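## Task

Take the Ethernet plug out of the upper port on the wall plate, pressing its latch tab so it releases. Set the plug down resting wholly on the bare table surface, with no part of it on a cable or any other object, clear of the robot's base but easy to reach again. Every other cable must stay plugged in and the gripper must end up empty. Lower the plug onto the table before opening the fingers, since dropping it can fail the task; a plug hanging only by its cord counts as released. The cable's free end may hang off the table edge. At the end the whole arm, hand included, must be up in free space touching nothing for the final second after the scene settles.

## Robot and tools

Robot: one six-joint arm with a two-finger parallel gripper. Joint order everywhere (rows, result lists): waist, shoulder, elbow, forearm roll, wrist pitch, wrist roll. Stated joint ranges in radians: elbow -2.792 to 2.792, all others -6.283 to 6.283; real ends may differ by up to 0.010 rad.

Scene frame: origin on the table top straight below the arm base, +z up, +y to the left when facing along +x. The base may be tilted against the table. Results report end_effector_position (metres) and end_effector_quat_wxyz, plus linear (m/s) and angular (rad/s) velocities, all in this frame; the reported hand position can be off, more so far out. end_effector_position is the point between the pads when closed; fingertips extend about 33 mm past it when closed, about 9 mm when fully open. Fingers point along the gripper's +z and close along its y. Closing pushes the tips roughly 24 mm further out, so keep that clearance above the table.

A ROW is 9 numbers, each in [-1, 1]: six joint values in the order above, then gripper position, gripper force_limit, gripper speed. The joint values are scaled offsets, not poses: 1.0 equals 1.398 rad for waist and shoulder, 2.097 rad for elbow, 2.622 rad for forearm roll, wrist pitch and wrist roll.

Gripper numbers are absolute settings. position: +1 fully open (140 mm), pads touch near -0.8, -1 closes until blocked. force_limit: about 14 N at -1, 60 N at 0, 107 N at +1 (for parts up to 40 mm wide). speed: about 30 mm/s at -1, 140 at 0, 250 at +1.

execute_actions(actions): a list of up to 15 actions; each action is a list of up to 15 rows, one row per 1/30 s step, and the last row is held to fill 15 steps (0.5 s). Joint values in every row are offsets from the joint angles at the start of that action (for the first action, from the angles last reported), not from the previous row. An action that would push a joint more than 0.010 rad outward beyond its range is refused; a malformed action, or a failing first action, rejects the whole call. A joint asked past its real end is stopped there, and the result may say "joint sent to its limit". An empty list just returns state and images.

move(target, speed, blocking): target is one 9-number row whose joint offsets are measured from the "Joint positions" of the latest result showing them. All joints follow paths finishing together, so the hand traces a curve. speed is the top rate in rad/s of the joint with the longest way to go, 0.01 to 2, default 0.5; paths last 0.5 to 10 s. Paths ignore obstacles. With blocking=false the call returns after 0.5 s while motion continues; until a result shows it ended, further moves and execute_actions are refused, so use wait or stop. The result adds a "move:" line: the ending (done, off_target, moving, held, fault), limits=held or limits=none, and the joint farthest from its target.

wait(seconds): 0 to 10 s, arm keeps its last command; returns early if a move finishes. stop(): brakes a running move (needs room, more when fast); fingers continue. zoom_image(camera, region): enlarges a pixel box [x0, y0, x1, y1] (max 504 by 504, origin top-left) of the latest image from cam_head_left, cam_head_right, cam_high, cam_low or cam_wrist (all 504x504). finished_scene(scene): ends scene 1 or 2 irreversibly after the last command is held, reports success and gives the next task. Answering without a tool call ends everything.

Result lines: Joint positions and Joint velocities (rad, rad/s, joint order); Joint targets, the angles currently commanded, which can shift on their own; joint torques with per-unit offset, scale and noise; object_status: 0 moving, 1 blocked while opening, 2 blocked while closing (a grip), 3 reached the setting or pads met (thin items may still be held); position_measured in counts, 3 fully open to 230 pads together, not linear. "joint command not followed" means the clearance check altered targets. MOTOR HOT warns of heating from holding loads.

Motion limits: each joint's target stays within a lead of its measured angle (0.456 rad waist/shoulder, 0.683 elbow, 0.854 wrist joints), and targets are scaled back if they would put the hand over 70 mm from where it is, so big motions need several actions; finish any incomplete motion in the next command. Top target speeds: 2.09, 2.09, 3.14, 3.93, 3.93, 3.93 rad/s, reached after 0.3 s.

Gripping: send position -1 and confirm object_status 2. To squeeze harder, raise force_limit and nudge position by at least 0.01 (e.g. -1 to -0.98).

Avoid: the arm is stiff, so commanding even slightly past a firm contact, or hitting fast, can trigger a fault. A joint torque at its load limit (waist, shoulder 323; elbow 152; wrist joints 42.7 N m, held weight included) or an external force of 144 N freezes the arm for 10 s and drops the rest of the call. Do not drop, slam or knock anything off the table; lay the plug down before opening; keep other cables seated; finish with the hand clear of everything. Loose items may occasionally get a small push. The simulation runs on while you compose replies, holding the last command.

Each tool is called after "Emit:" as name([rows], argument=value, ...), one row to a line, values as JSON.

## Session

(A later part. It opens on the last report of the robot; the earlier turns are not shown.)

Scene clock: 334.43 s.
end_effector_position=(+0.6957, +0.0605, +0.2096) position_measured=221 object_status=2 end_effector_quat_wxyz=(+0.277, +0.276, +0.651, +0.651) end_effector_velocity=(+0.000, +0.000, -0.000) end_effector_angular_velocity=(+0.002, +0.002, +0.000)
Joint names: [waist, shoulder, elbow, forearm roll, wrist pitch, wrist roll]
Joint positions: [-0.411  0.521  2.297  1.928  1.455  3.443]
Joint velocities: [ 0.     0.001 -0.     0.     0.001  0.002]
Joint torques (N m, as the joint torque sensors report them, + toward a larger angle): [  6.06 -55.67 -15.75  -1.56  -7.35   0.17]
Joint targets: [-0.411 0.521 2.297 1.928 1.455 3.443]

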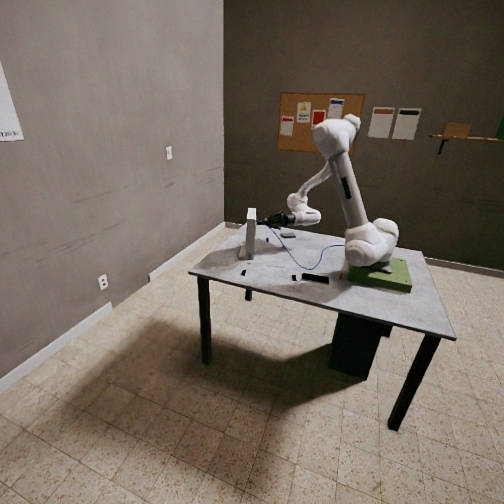

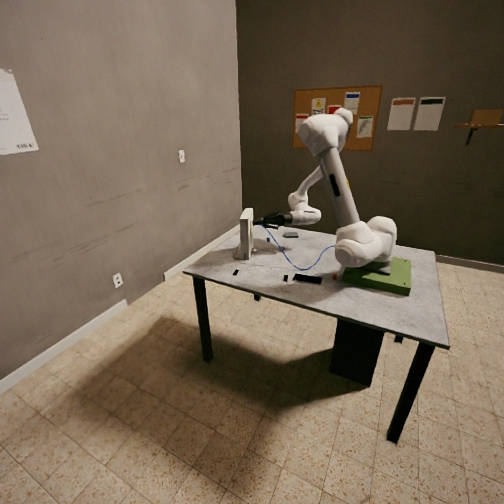

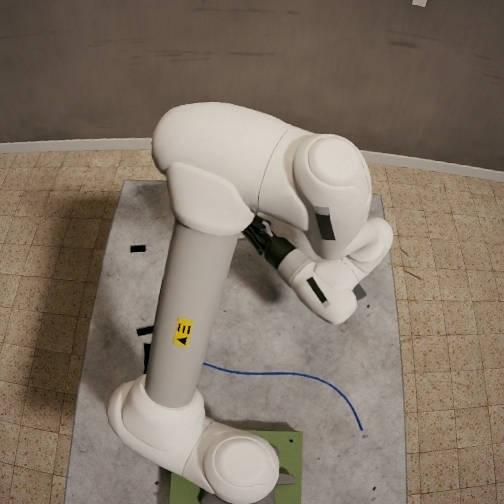

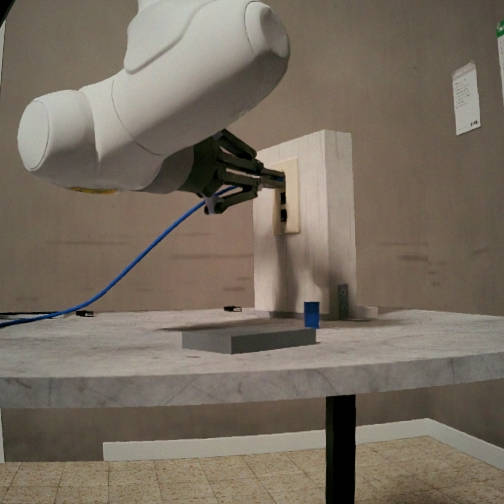

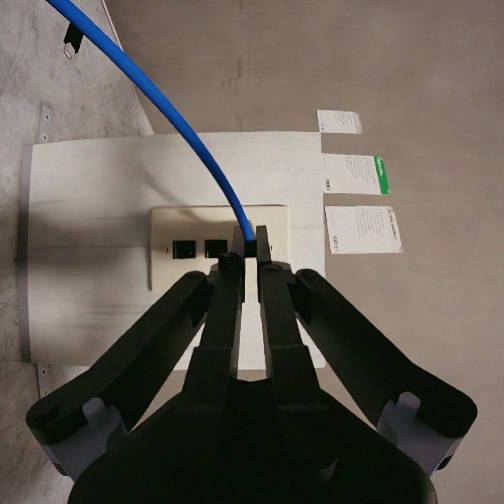

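Emit:
move(target=[-0.00418, -0.00268, 0.00275, -0.00208, 0.00089, -0.00051, -1, -0.3, -0.8], speed=0.01)

Emit:
zoom_image(camera="cam_low", region=[230, 140, 330, 230])

Scene clock: 363.07 s.
end_effector_position=(+0.6919, +0.0592, +0.2103) position_measured=221 object_status=2 end_effector_quat_wxyz=(+0.277, +0.276, +0.651, +0.651) end_effector_velocity=(+0.000, -0.001, +0.001) end_effector_angular_velocity=(+0.000, -0.002, -0.002)
Joint names: [waist, shoulder, elbow, forearm roll, wrist pitch, wrist roll]
Joint positions: [-0.417  0.518  2.303  1.922  1.457  3.441]
Joint velocities: [-0.001 -0.001  0.     0.001  0.001 -0.001]
Joint torques (N m, as the joint torque sensors report them, + toward a larger angle): [  1.68 -74.85 -19.65   0.3    2.86   0.09]
Joint targets: [-0.417 0.518 2.303 1.922 1.457 3.441]
move: done; limits=none; farthest joint: the waist, 0.000 radians from its target (0.006 radians at the start)

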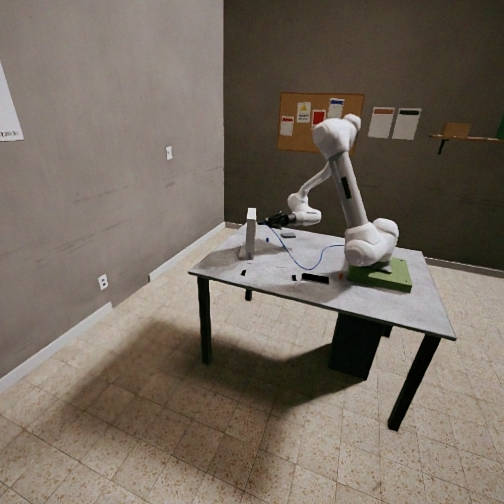

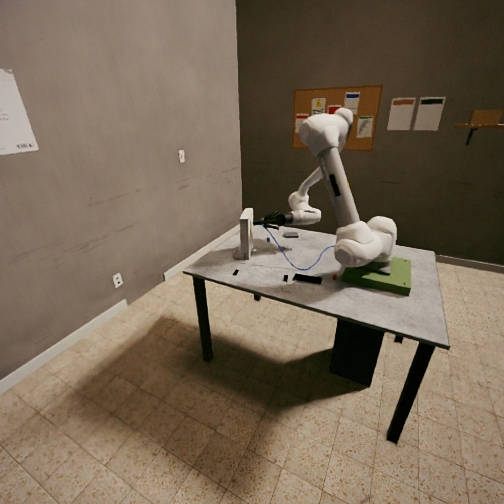

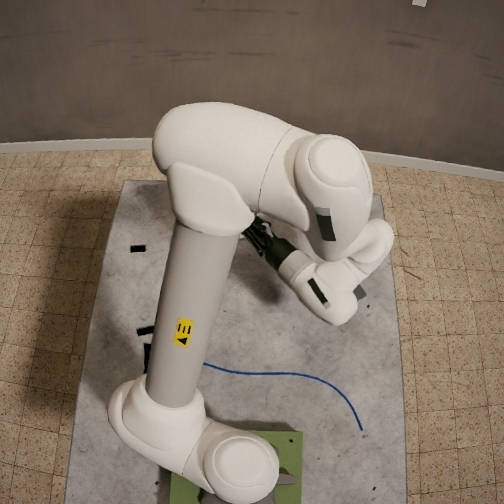

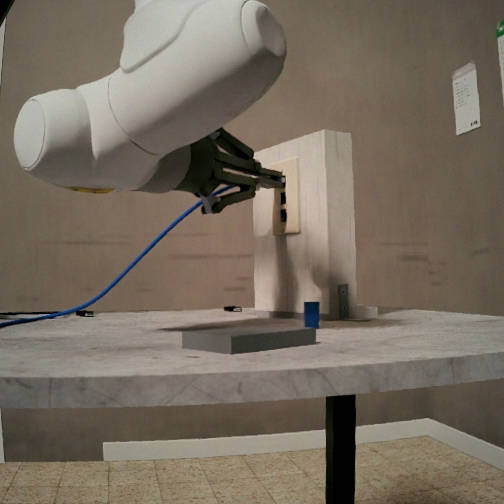

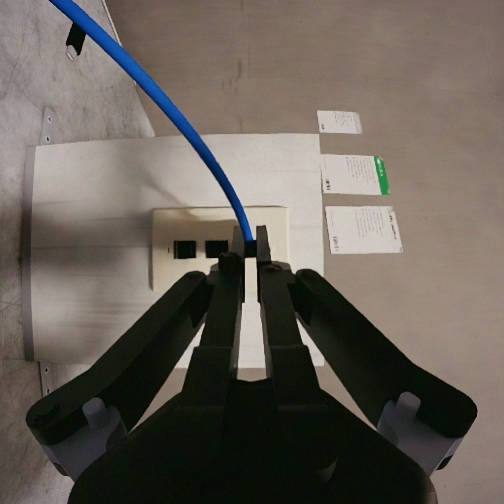

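Region (230, 140, 330, 230) of cam_low's 504x504 image, scaled by 5.040, with more detail than that image has; it fills the top 454 rows of this view, and the rest is white.

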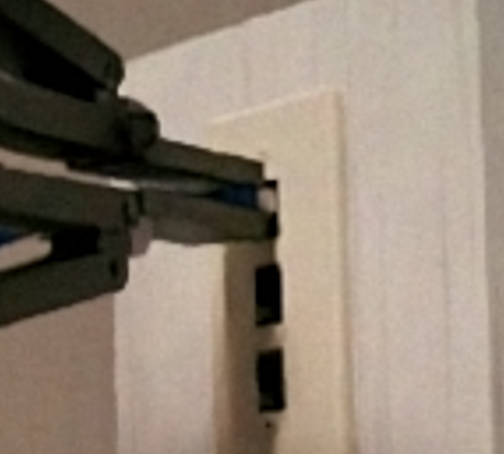

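The plug is coming out with no load. Continue pulling.

Emit:
move(target=[-0.0272, -0.0096, 0.0179, -0.01305, 0.0072, -0.00723, -1, -0.3, -0.8], speed=0.04)

Emit:
zoom_image(camera="cam_low", region=[200, 130, 330, 240])

Scene clock: 373.10 s.
end_effector_position=(+0.6671, +0.0512, +0.2103) position_measured=221 object_status=2 end_effector_quat_wxyz=(+0.277, +0.276, +0.651, +0.651) end_effector_velocity=(-0.000, +0.000, +0.001) end_effector_angular_velocity=(-0.002, -0.001, +0.001)
Joint names: [waist, shoulder, elbow, forearm roll, wrist pitch, wrist roll]
Joint positions: [-0.455  0.504  2.341  1.888  1.476  3.423]
Joint velocities: [ 0.    -0.002  0.    -0.001 -0.001 -0.001]
Joint torques (N m, as the joint torque sensors report them, + toward a larger angle): [  0.88 -71.97 -18.33   0.55   2.69  -0.09]
Joint targets: [-0.455 0.504 2.341 1.888 1.476 3.423]
move: done; limits=none; farthest joint: the waist, 0.001 radians from its target (0.039 radians at the start)

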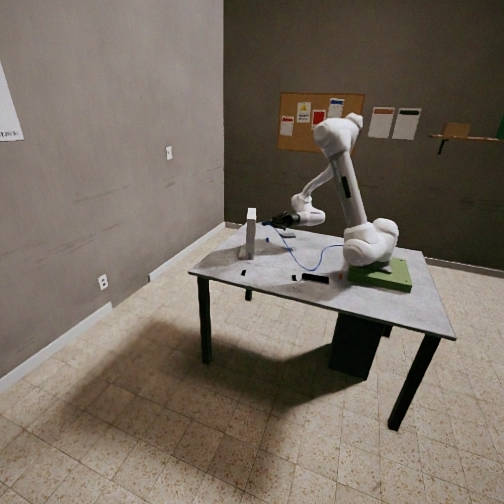

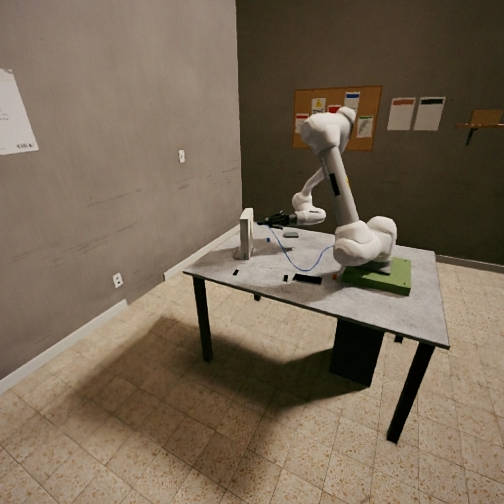

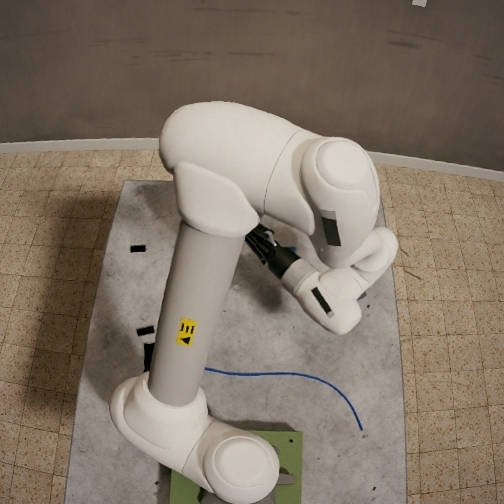

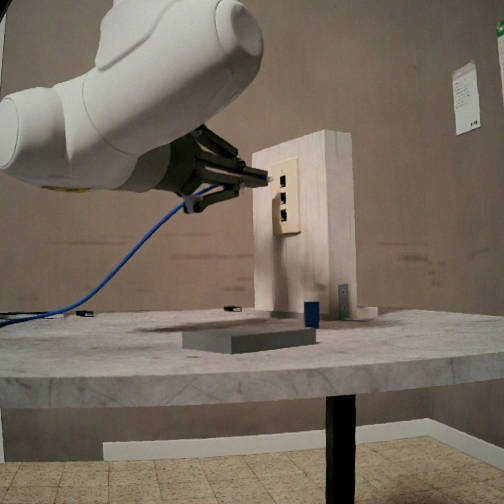

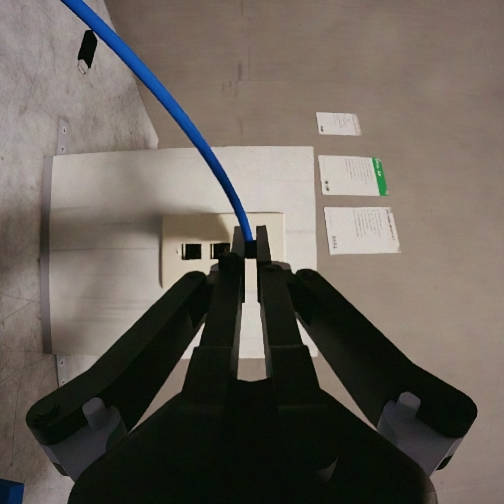

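Region (200, 130, 330, 240) of cam_low's 504x504 image, scaled by 3.877, with more detail than that image has; it fills the top 426 rows of this view, and the rest is white.

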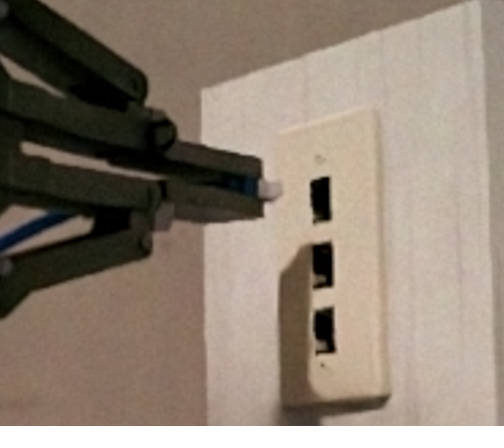

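Emit:
move(target=[0.2995, -0.1946, -0.0075, -0.2152, -0.4074, -0.2480, -1, -0.3, -0.8], speed=0.5)

Emit:
zoom_image(camera="cam_low", region=[100, 180, 340, 340])

Scene clock: 495.70 s.
end_effector_position=(+0.6005, +0.1307, +0.0667) position_measured=221 object_status=2 end_effector_quat_wxyz=(+0.284, -0.319, +0.899, +0.101) end_effector_velocity=(-0.000, +0.001, -0.000) end_effector_angular_velocity=(-0.000, +0.001, +0.002)
Joint names: [waist, shoulder, elbow, forearm roll, wrist pitch, wrist roll]
Joint positions: [-0.036  0.232  2.325  1.324  0.408  2.772]
Joint velocities: [ 0.001  0.001  0.    -0.     0.    -0.001]
Joint torques (N m, as the joint torque sensors report them, + toward a larger angle): [  1.26 -55.57 -29.55   1.28   0.68   0.  ]
Joint targets: [-0.036 0.232 2.325 1.324 0.408 2.772]
move: done; limits=none; farthest joint: the waist, 0.000 radians from its target (0.418 radians at the start)

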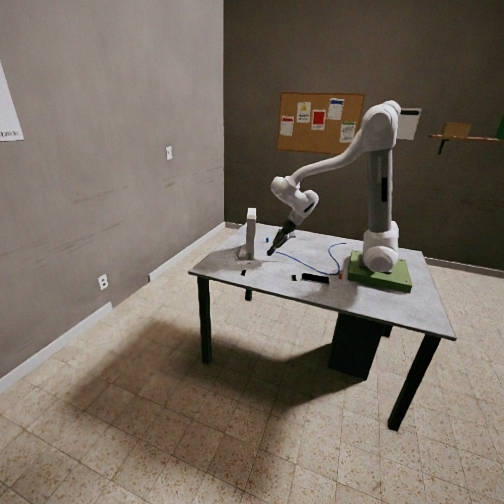

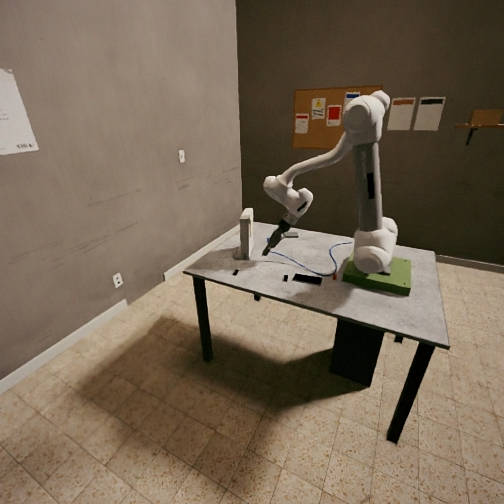

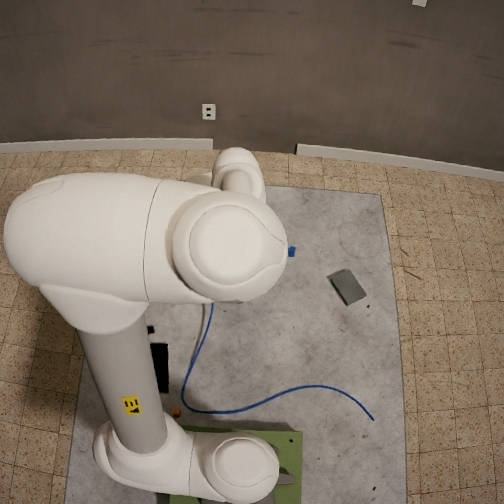

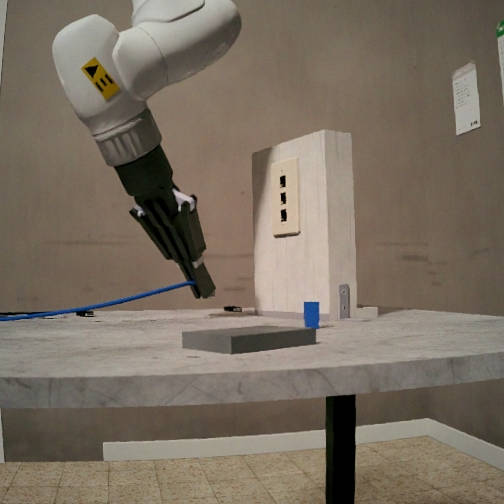

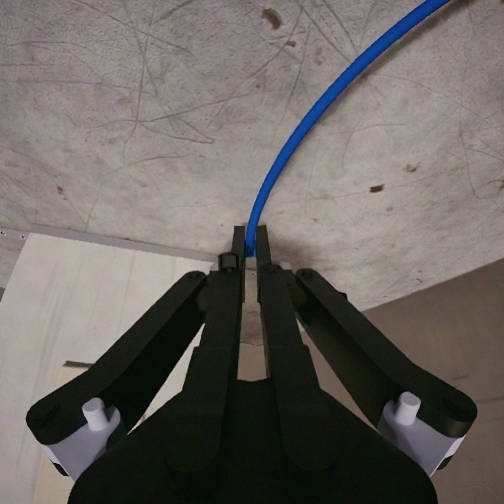

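Region (100, 180, 340, 340) of cam_low's 504x504 image, scaled by 2.100, with more detail than that image has.

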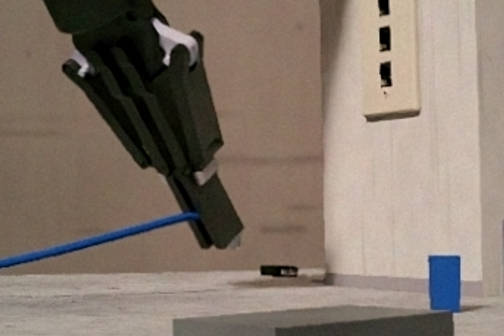

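Emit:
move(target=[0, 0.0298, 0.00519, 0.04646, -0.0035, -0.05046, -1, -0.3, -0.8], speed=0.15)

Emit:
zoom_image(camera="cam_low", region=[150, 250, 270, 330])

Emit:
zoom_image(camera="cam_head_left", region=[230, 210, 330, 290])

Scene clock: 526.87 s.
end_effector_position=(+0.6006, +0.1309, +0.0448) position_measured=221 object_status=2 end_effector_quat_wxyz=(+0.284, -0.319, +0.899, +0.101) end_effector_velocity=(-0.000, +0.000, +0.000) end_effector_angular_velocity=(+0.002, +0.000, +0.001)
Joint names: [waist, shoulder, elbow, forearm roll, wrist pitch, wrist roll]
Joint positions: [-0.036  0.274  2.336  1.446  0.399  2.64 ]
Joint velocities: [-0.    -0.    -0.    -0.     0.002 -0.   ]
Joint torques (N m, as the joint torque sensors report them, + toward a larger angle): [  1.   -58.69 -27.39   0.95   0.77   0.14]
Joint targets: [-0.036 0.274 2.336 1.446 0.399 2.640]
move: done; limits=none; farthest joint: the waist, 0.000 radians from its target (0.000 radians at the start)

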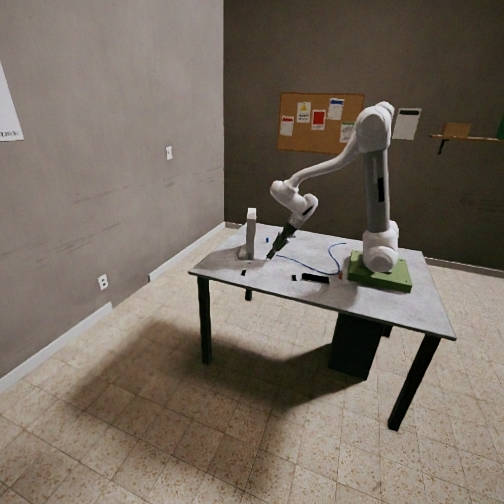

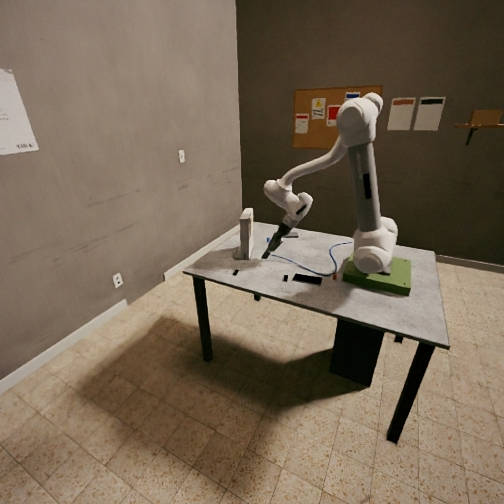

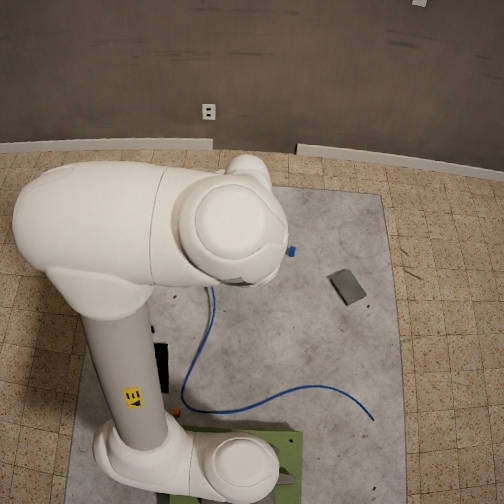

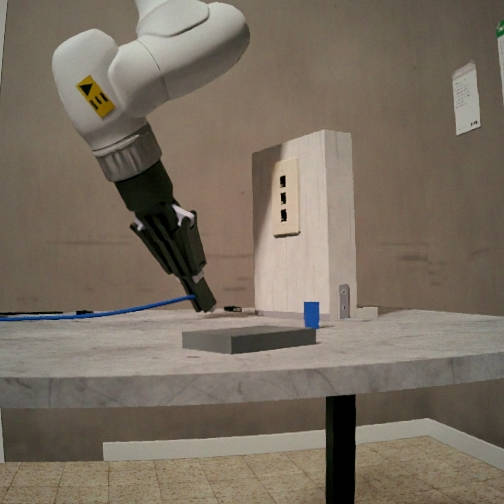

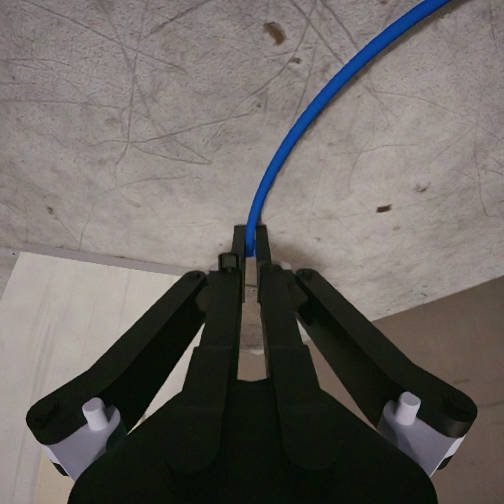

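Region (150, 250, 270, 330) of cam_low's 504x504 image, scaled by 4.200, with more detail than that image has.

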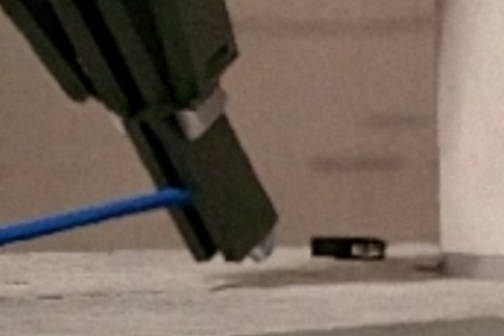

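Region (230, 210, 330, 290) of cam_head_left's 504x504 image, scaled by 5.040, with more detail than that image has; it fills the top 403 rows of this view, and the rest is white.

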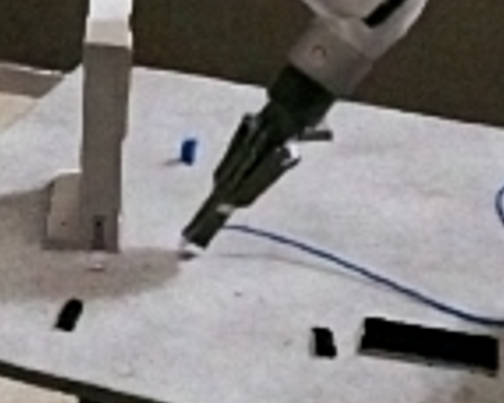

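Emit:
move(target=[0, 0.00813, 0.00141, 0.01290, -0.0007, -0.01400, -1, -0.3, -0.8], speed=0.04)

Emit:
zoom_image(camera="cam_low", region=[150, 250, 270, 330])

Scene clock: 535.70 s.
end_effector_position=(+0.6005, +0.1308, +0.0388) position_measured=221 object_status=2 end_effector_quat_wxyz=(+0.284, -0.319, +0.899, +0.101) end_effector_velocity=(+0.000, -0.001, -0.000) end_effector_angular_velocity=(-0.001, +0.000, +0.001)
Joint names: [waist, shoulder, elbow, forearm roll, wrist pitch, wrist roll]
Joint positions: [-0.036  0.285  2.339  1.48   0.397  2.603]
Joint velocities: [-0.001  0.001 -0.    -0.    -0.    -0.002]
Joint torques (N m, as the joint torque sensors report them, + toward a larger angle): [ -0.37 -59.14 -27.25   0.95   0.71   0.14]
Joint targets: [-0.036 0.285 2.339 1.480 0.397 2.603]
move: done; limits=none; farthest joint: the waist, 0.000 radians from its target (0.000 radians at the start)

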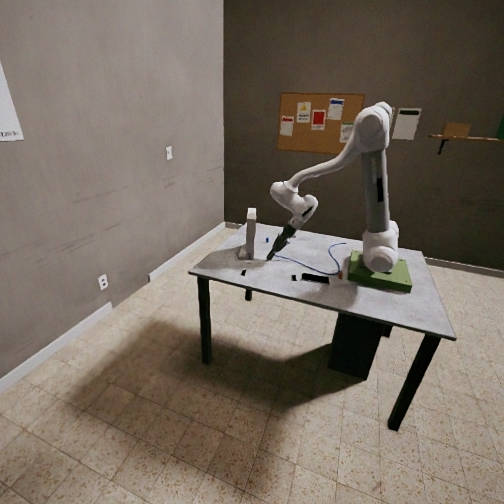

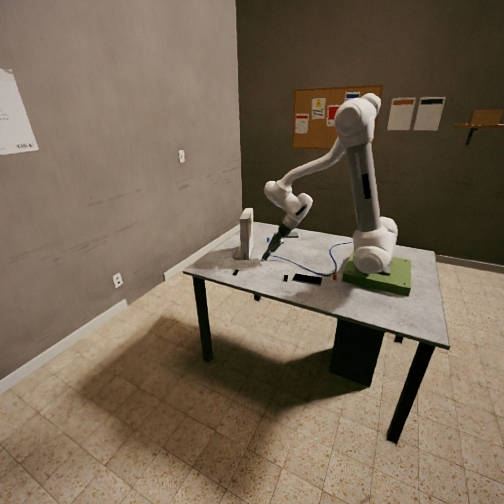

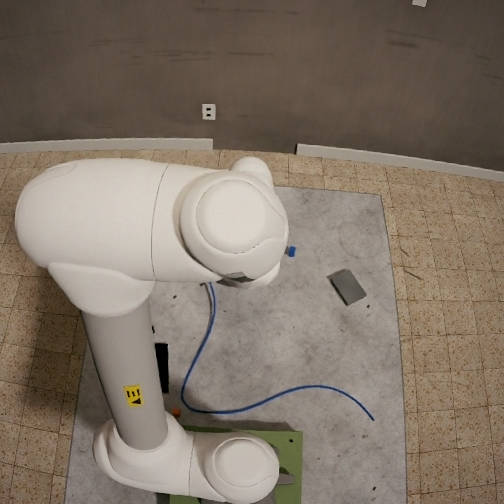

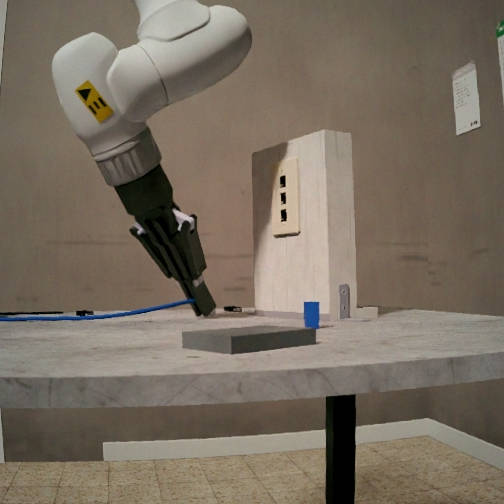

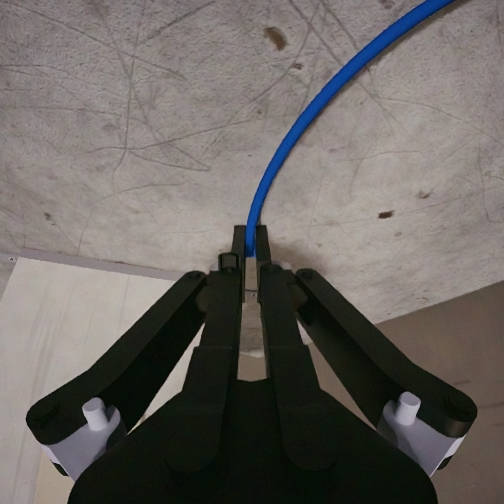

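Region (150, 250, 270, 330) of cam_low's 504x504 image, scaled by 4.200, with more detail than that image has.

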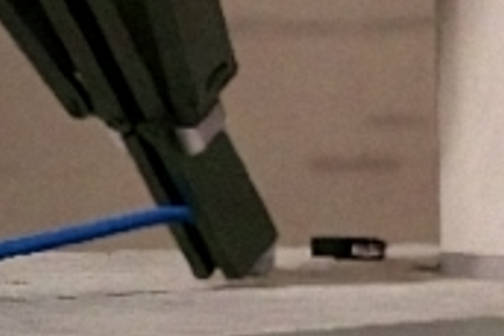

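Emit:
move(target=[0, 0.00204, 0.00035, 0.00322, -0.00015, -0.0035, -1, -0.3, -0.8], speed=0.01)

Scene clock: 557.80 s.
end_effector_position=(+0.6005, +0.1308, +0.0373) position_measured=221 object_status=2 end_effector_quat_wxyz=(+0.284, -0.319, +0.899, +0.101) end_effector_velocity=(-0.000, +0.000, +0.001) end_effector_angular_velocity=(+0.000, -0.001, -0.001)
Joint names: [waist, shoulder, elbow, forearm roll, wrist pitch, wrist roll]
Joint positions: [-0.036  0.288  2.339  1.488  0.397  2.594]
Joint velocities: [ 0.001 -0.001  0.     0.001 -0.     0.001]
Joint torques (N m, as the joint torque sensors report them, + toward a larger angle): [ -0.23 -58.05 -27.42   0.77   0.61   0.19]
Joint targets: [-0.036 0.288 2.339 1.488 0.397 2.594]
move: done; limits=none; farthest joint: the waist, 0.000 radians from its target (0.000 radians at the start)

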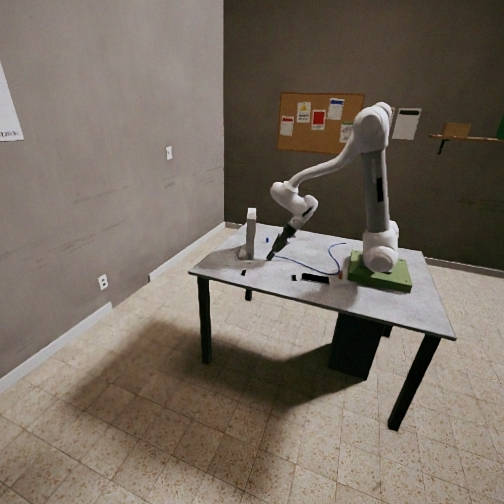

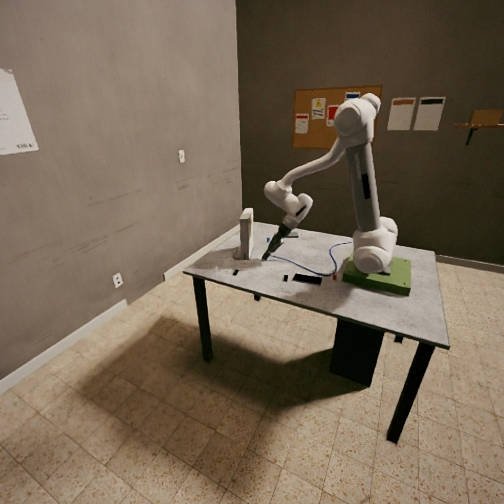

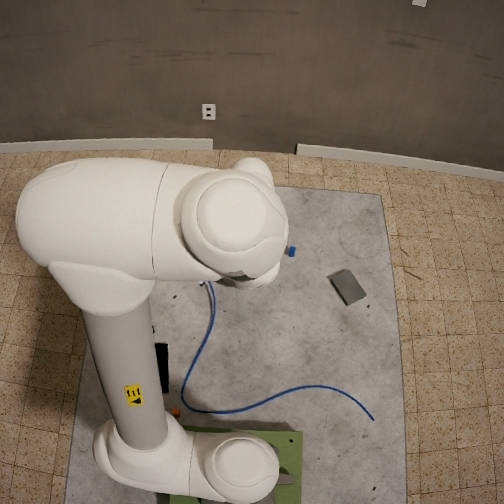

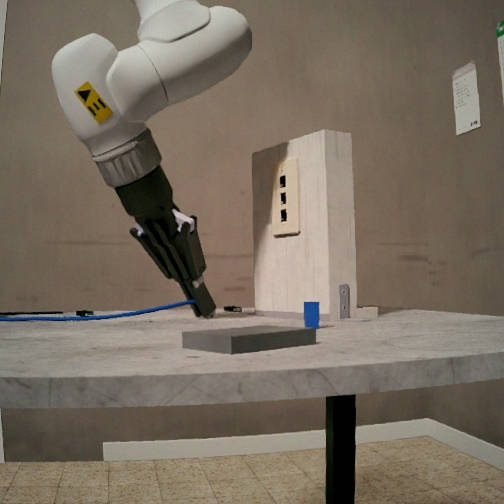

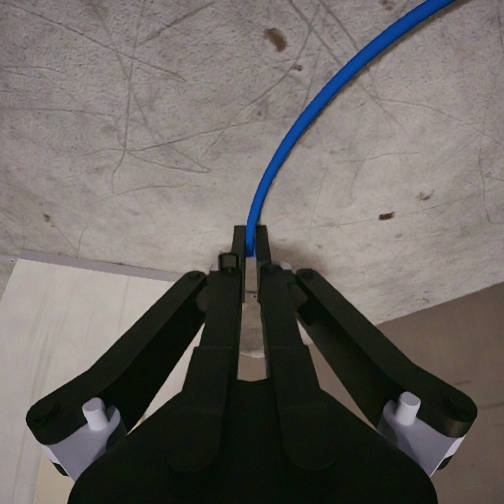

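Emit:
move(target=[0, 0.00136, 0.00023, 0.00215, -0.0001, -0.00233, -1, -0.3, -0.8], speed=0.01)

Scene clock: 562.53 s.
end_effector_position=(+0.6004, +0.1308, +0.0363) position_measured=221 object_status=2 end_effector_quat_wxyz=(+0.284, -0.319, +0.899, +0.101) end_effector_velocity=(-0.000, +0.001, +0.000) end_effector_angular_velocity=(+0.001, +0.000, +0.001)
Joint names: [waist, shoulder, elbow, forearm roll, wrist pitch, wrist roll]
Joint positions: [-0.036  0.29   2.34   1.494  0.396  2.588]
Joint velocities: [ 0.001 -0.     0.001  0.001  0.    -0.   ]
Joint torques (N m, as the joint torque sensors report them, + toward a larger angle): [  1.2  -58.41 -27.28   0.62   0.85   0.09]
Joint targets: [-0.036 0.290 2.340 1.494 0.396 2.588]
move: done; limits=none; farthest joint: the waist, 0.000 radians from its target (0.000 radians at the start)

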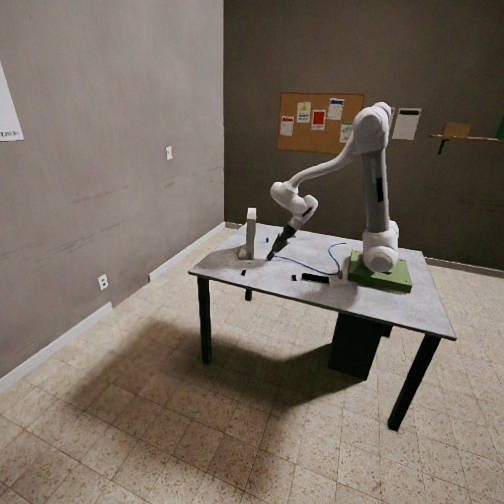

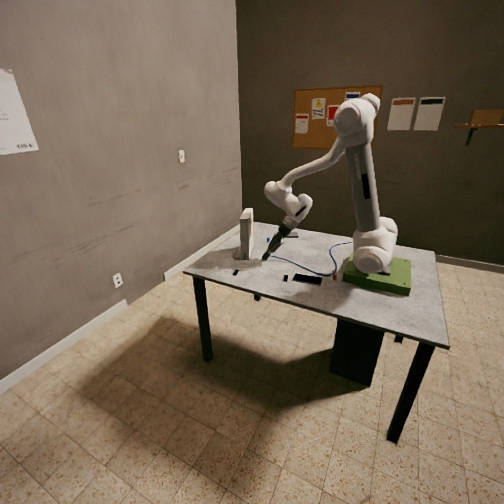

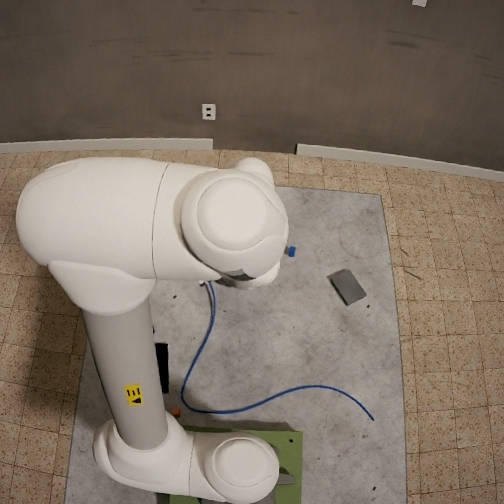

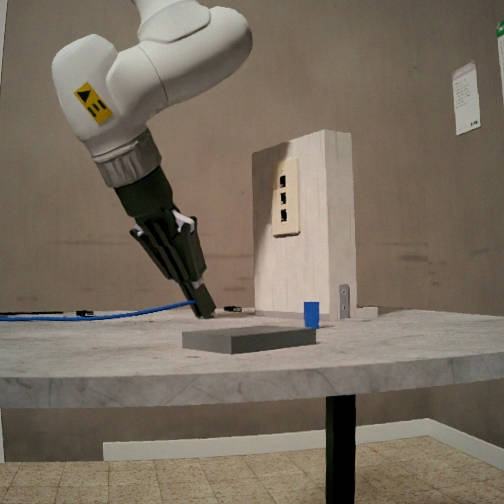

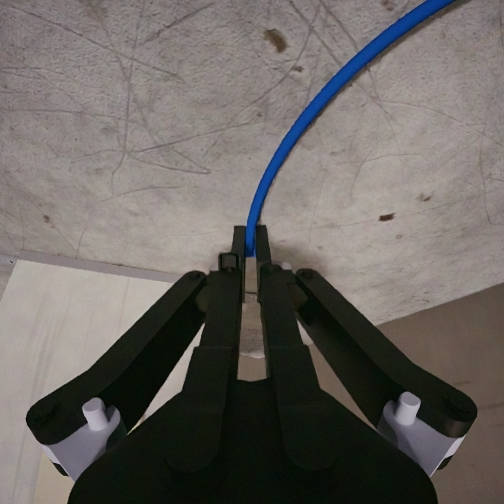

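Emit:
move(target=[0, 0.0011, 0.00018, 0.00172, -0.0001, -0.00186, -1, -0.3, -0.8], speed=0.01)

Emit:
zoom_image(camera="cam_low", region=[150, 250, 270, 330])

Scene clock: 576.57 s.
end_effector_position=(+0.6004, +0.1307, +0.0355) position_measured=221 object_status=2 end_effector_quat_wxyz=(+0.284, -0.319, +0.899, +0.101) end_effector_velocity=(+0.000, -0.000, +0.000) end_effector_angular_velocity=(-0.002, -0.001, +0.002)
Joint names: [waist, shoulder, elbow, forearm roll, wrist pitch, wrist roll]
Joint positions: [-0.036  0.291  2.34   1.498  0.396  2.583]
Joint velocities: [ 0.001  0.    -0.001  0.    -0.001 -0.002]
Joint torques (N m, as the joint torque sensors report them, + toward a larger angle): [  1.75 -55.12 -25.41   0.52   0.4   -0.01]
Joint targets: [-0.036 0.291 2.340 1.498 0.396 2.583]
move: done; limits=none; farthest joint: the waist, 0.000 radians from its target (0.000 radians at the start)

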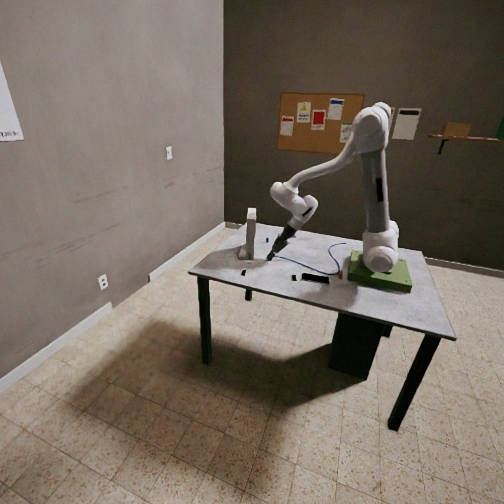

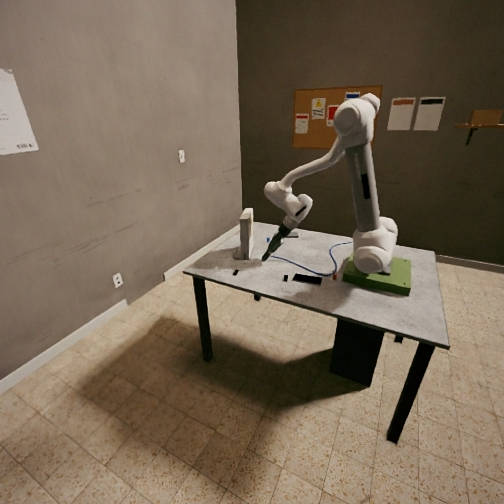

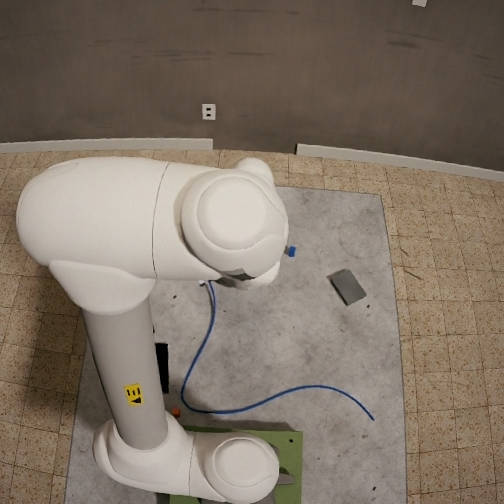

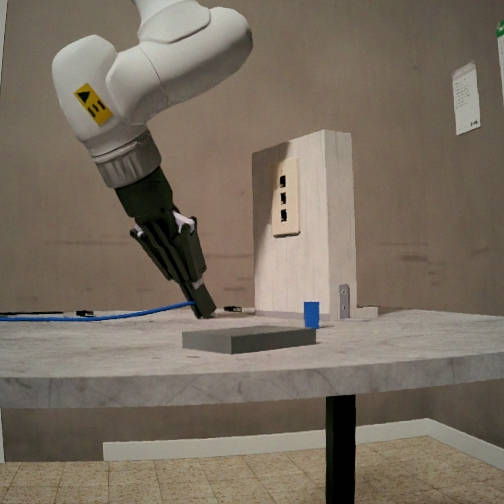

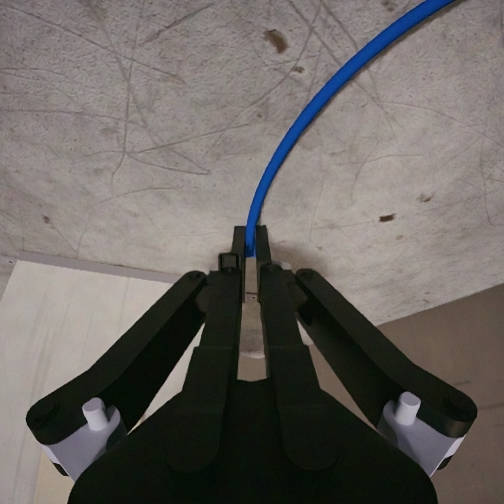

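Region (150, 250, 270, 330) of cam_low's 504x504 image, scaled by 4.200, with more detail than that image has.

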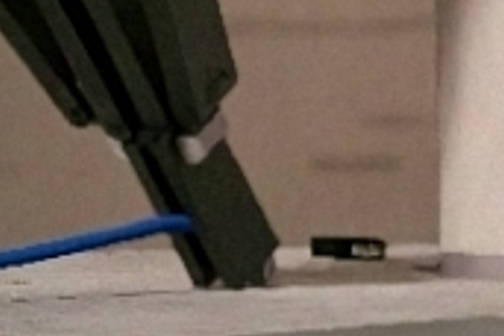

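Emit:
execute_actions([
  [[0,0,0,0,0,0,-0.70,-1,-1]],
  [[0,0,0,0,0,0,-0.66,-1,-1]],
])

Emit:
zoom_image(camera="cam_low", region=[150, 250, 270, 330])

Emit:
zoom_image(camera="cam_wrist", region=[170, 150, 330, 310])

Scene clock: 586.03 s.
end_effector_position=(+0.6004, +0.1307, +0.0355) position_measured=213 object_status=3 end_effector_quat_wxyz=(+0.284, -0.319, +0.899, +0.101) end_effector_velocity=(-0.000, +0.000, -0.000) end_effector_angular_velocity=(-0.000, +0.000, +0.001)
Joint names: [waist, shoulder, elbow, forearm roll, wrist pitch, wrist roll]
Joint positions: [-0.036  0.291  2.34   1.498  0.396  2.583]
Joint velocities: [ 0.001  0.    -0.    -0.    -0.    -0.001]
Joint torques (N m, as the joint torque sensors report them, + toward a larger angle): [  0.16 -57.95 -27.15   0.78   0.89   0.19]
Joint targets: [-0.036 0.291 2.340 1.498 0.396 2.583]

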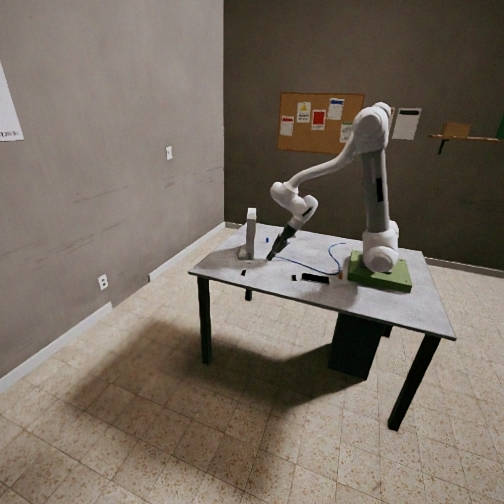

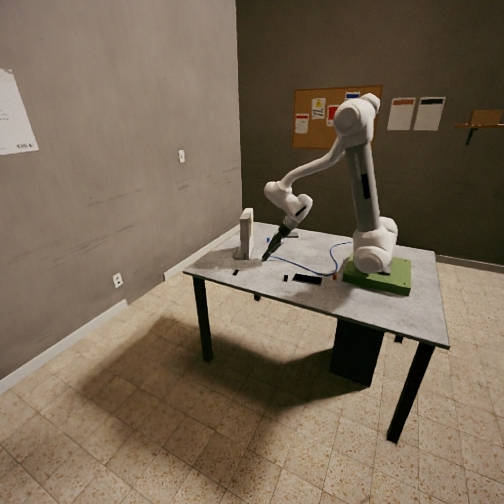

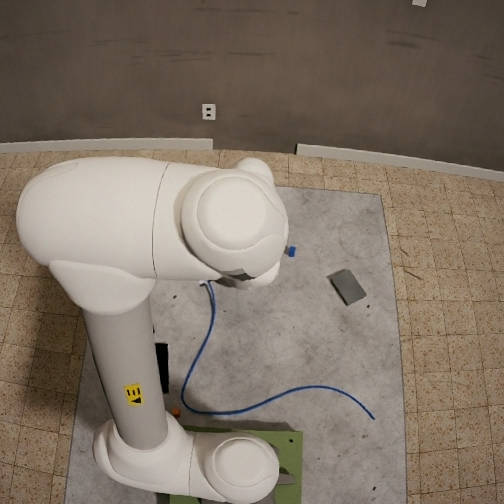

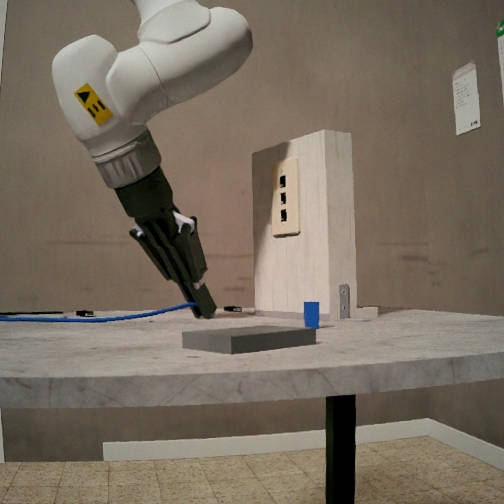

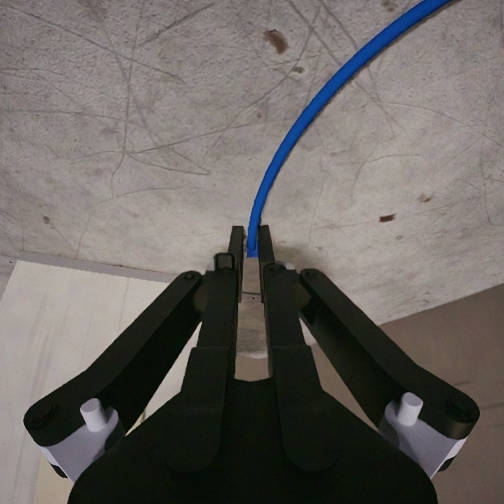

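Region (150, 250, 270, 330) of cam_low's 504x504 image, scaled by 4.200, with more detail than that image has.

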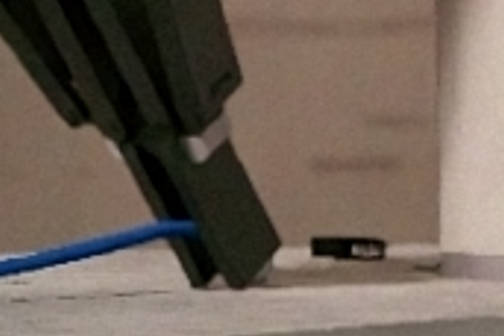

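Region (170, 150, 330, 310) of cam_wrist's 504x504 image, scaled by 3.150, with more detail than that image has.

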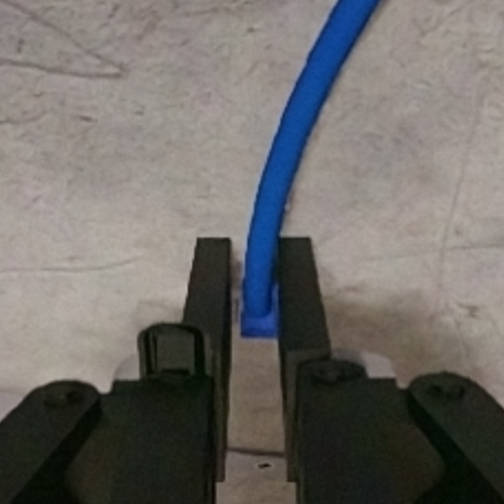

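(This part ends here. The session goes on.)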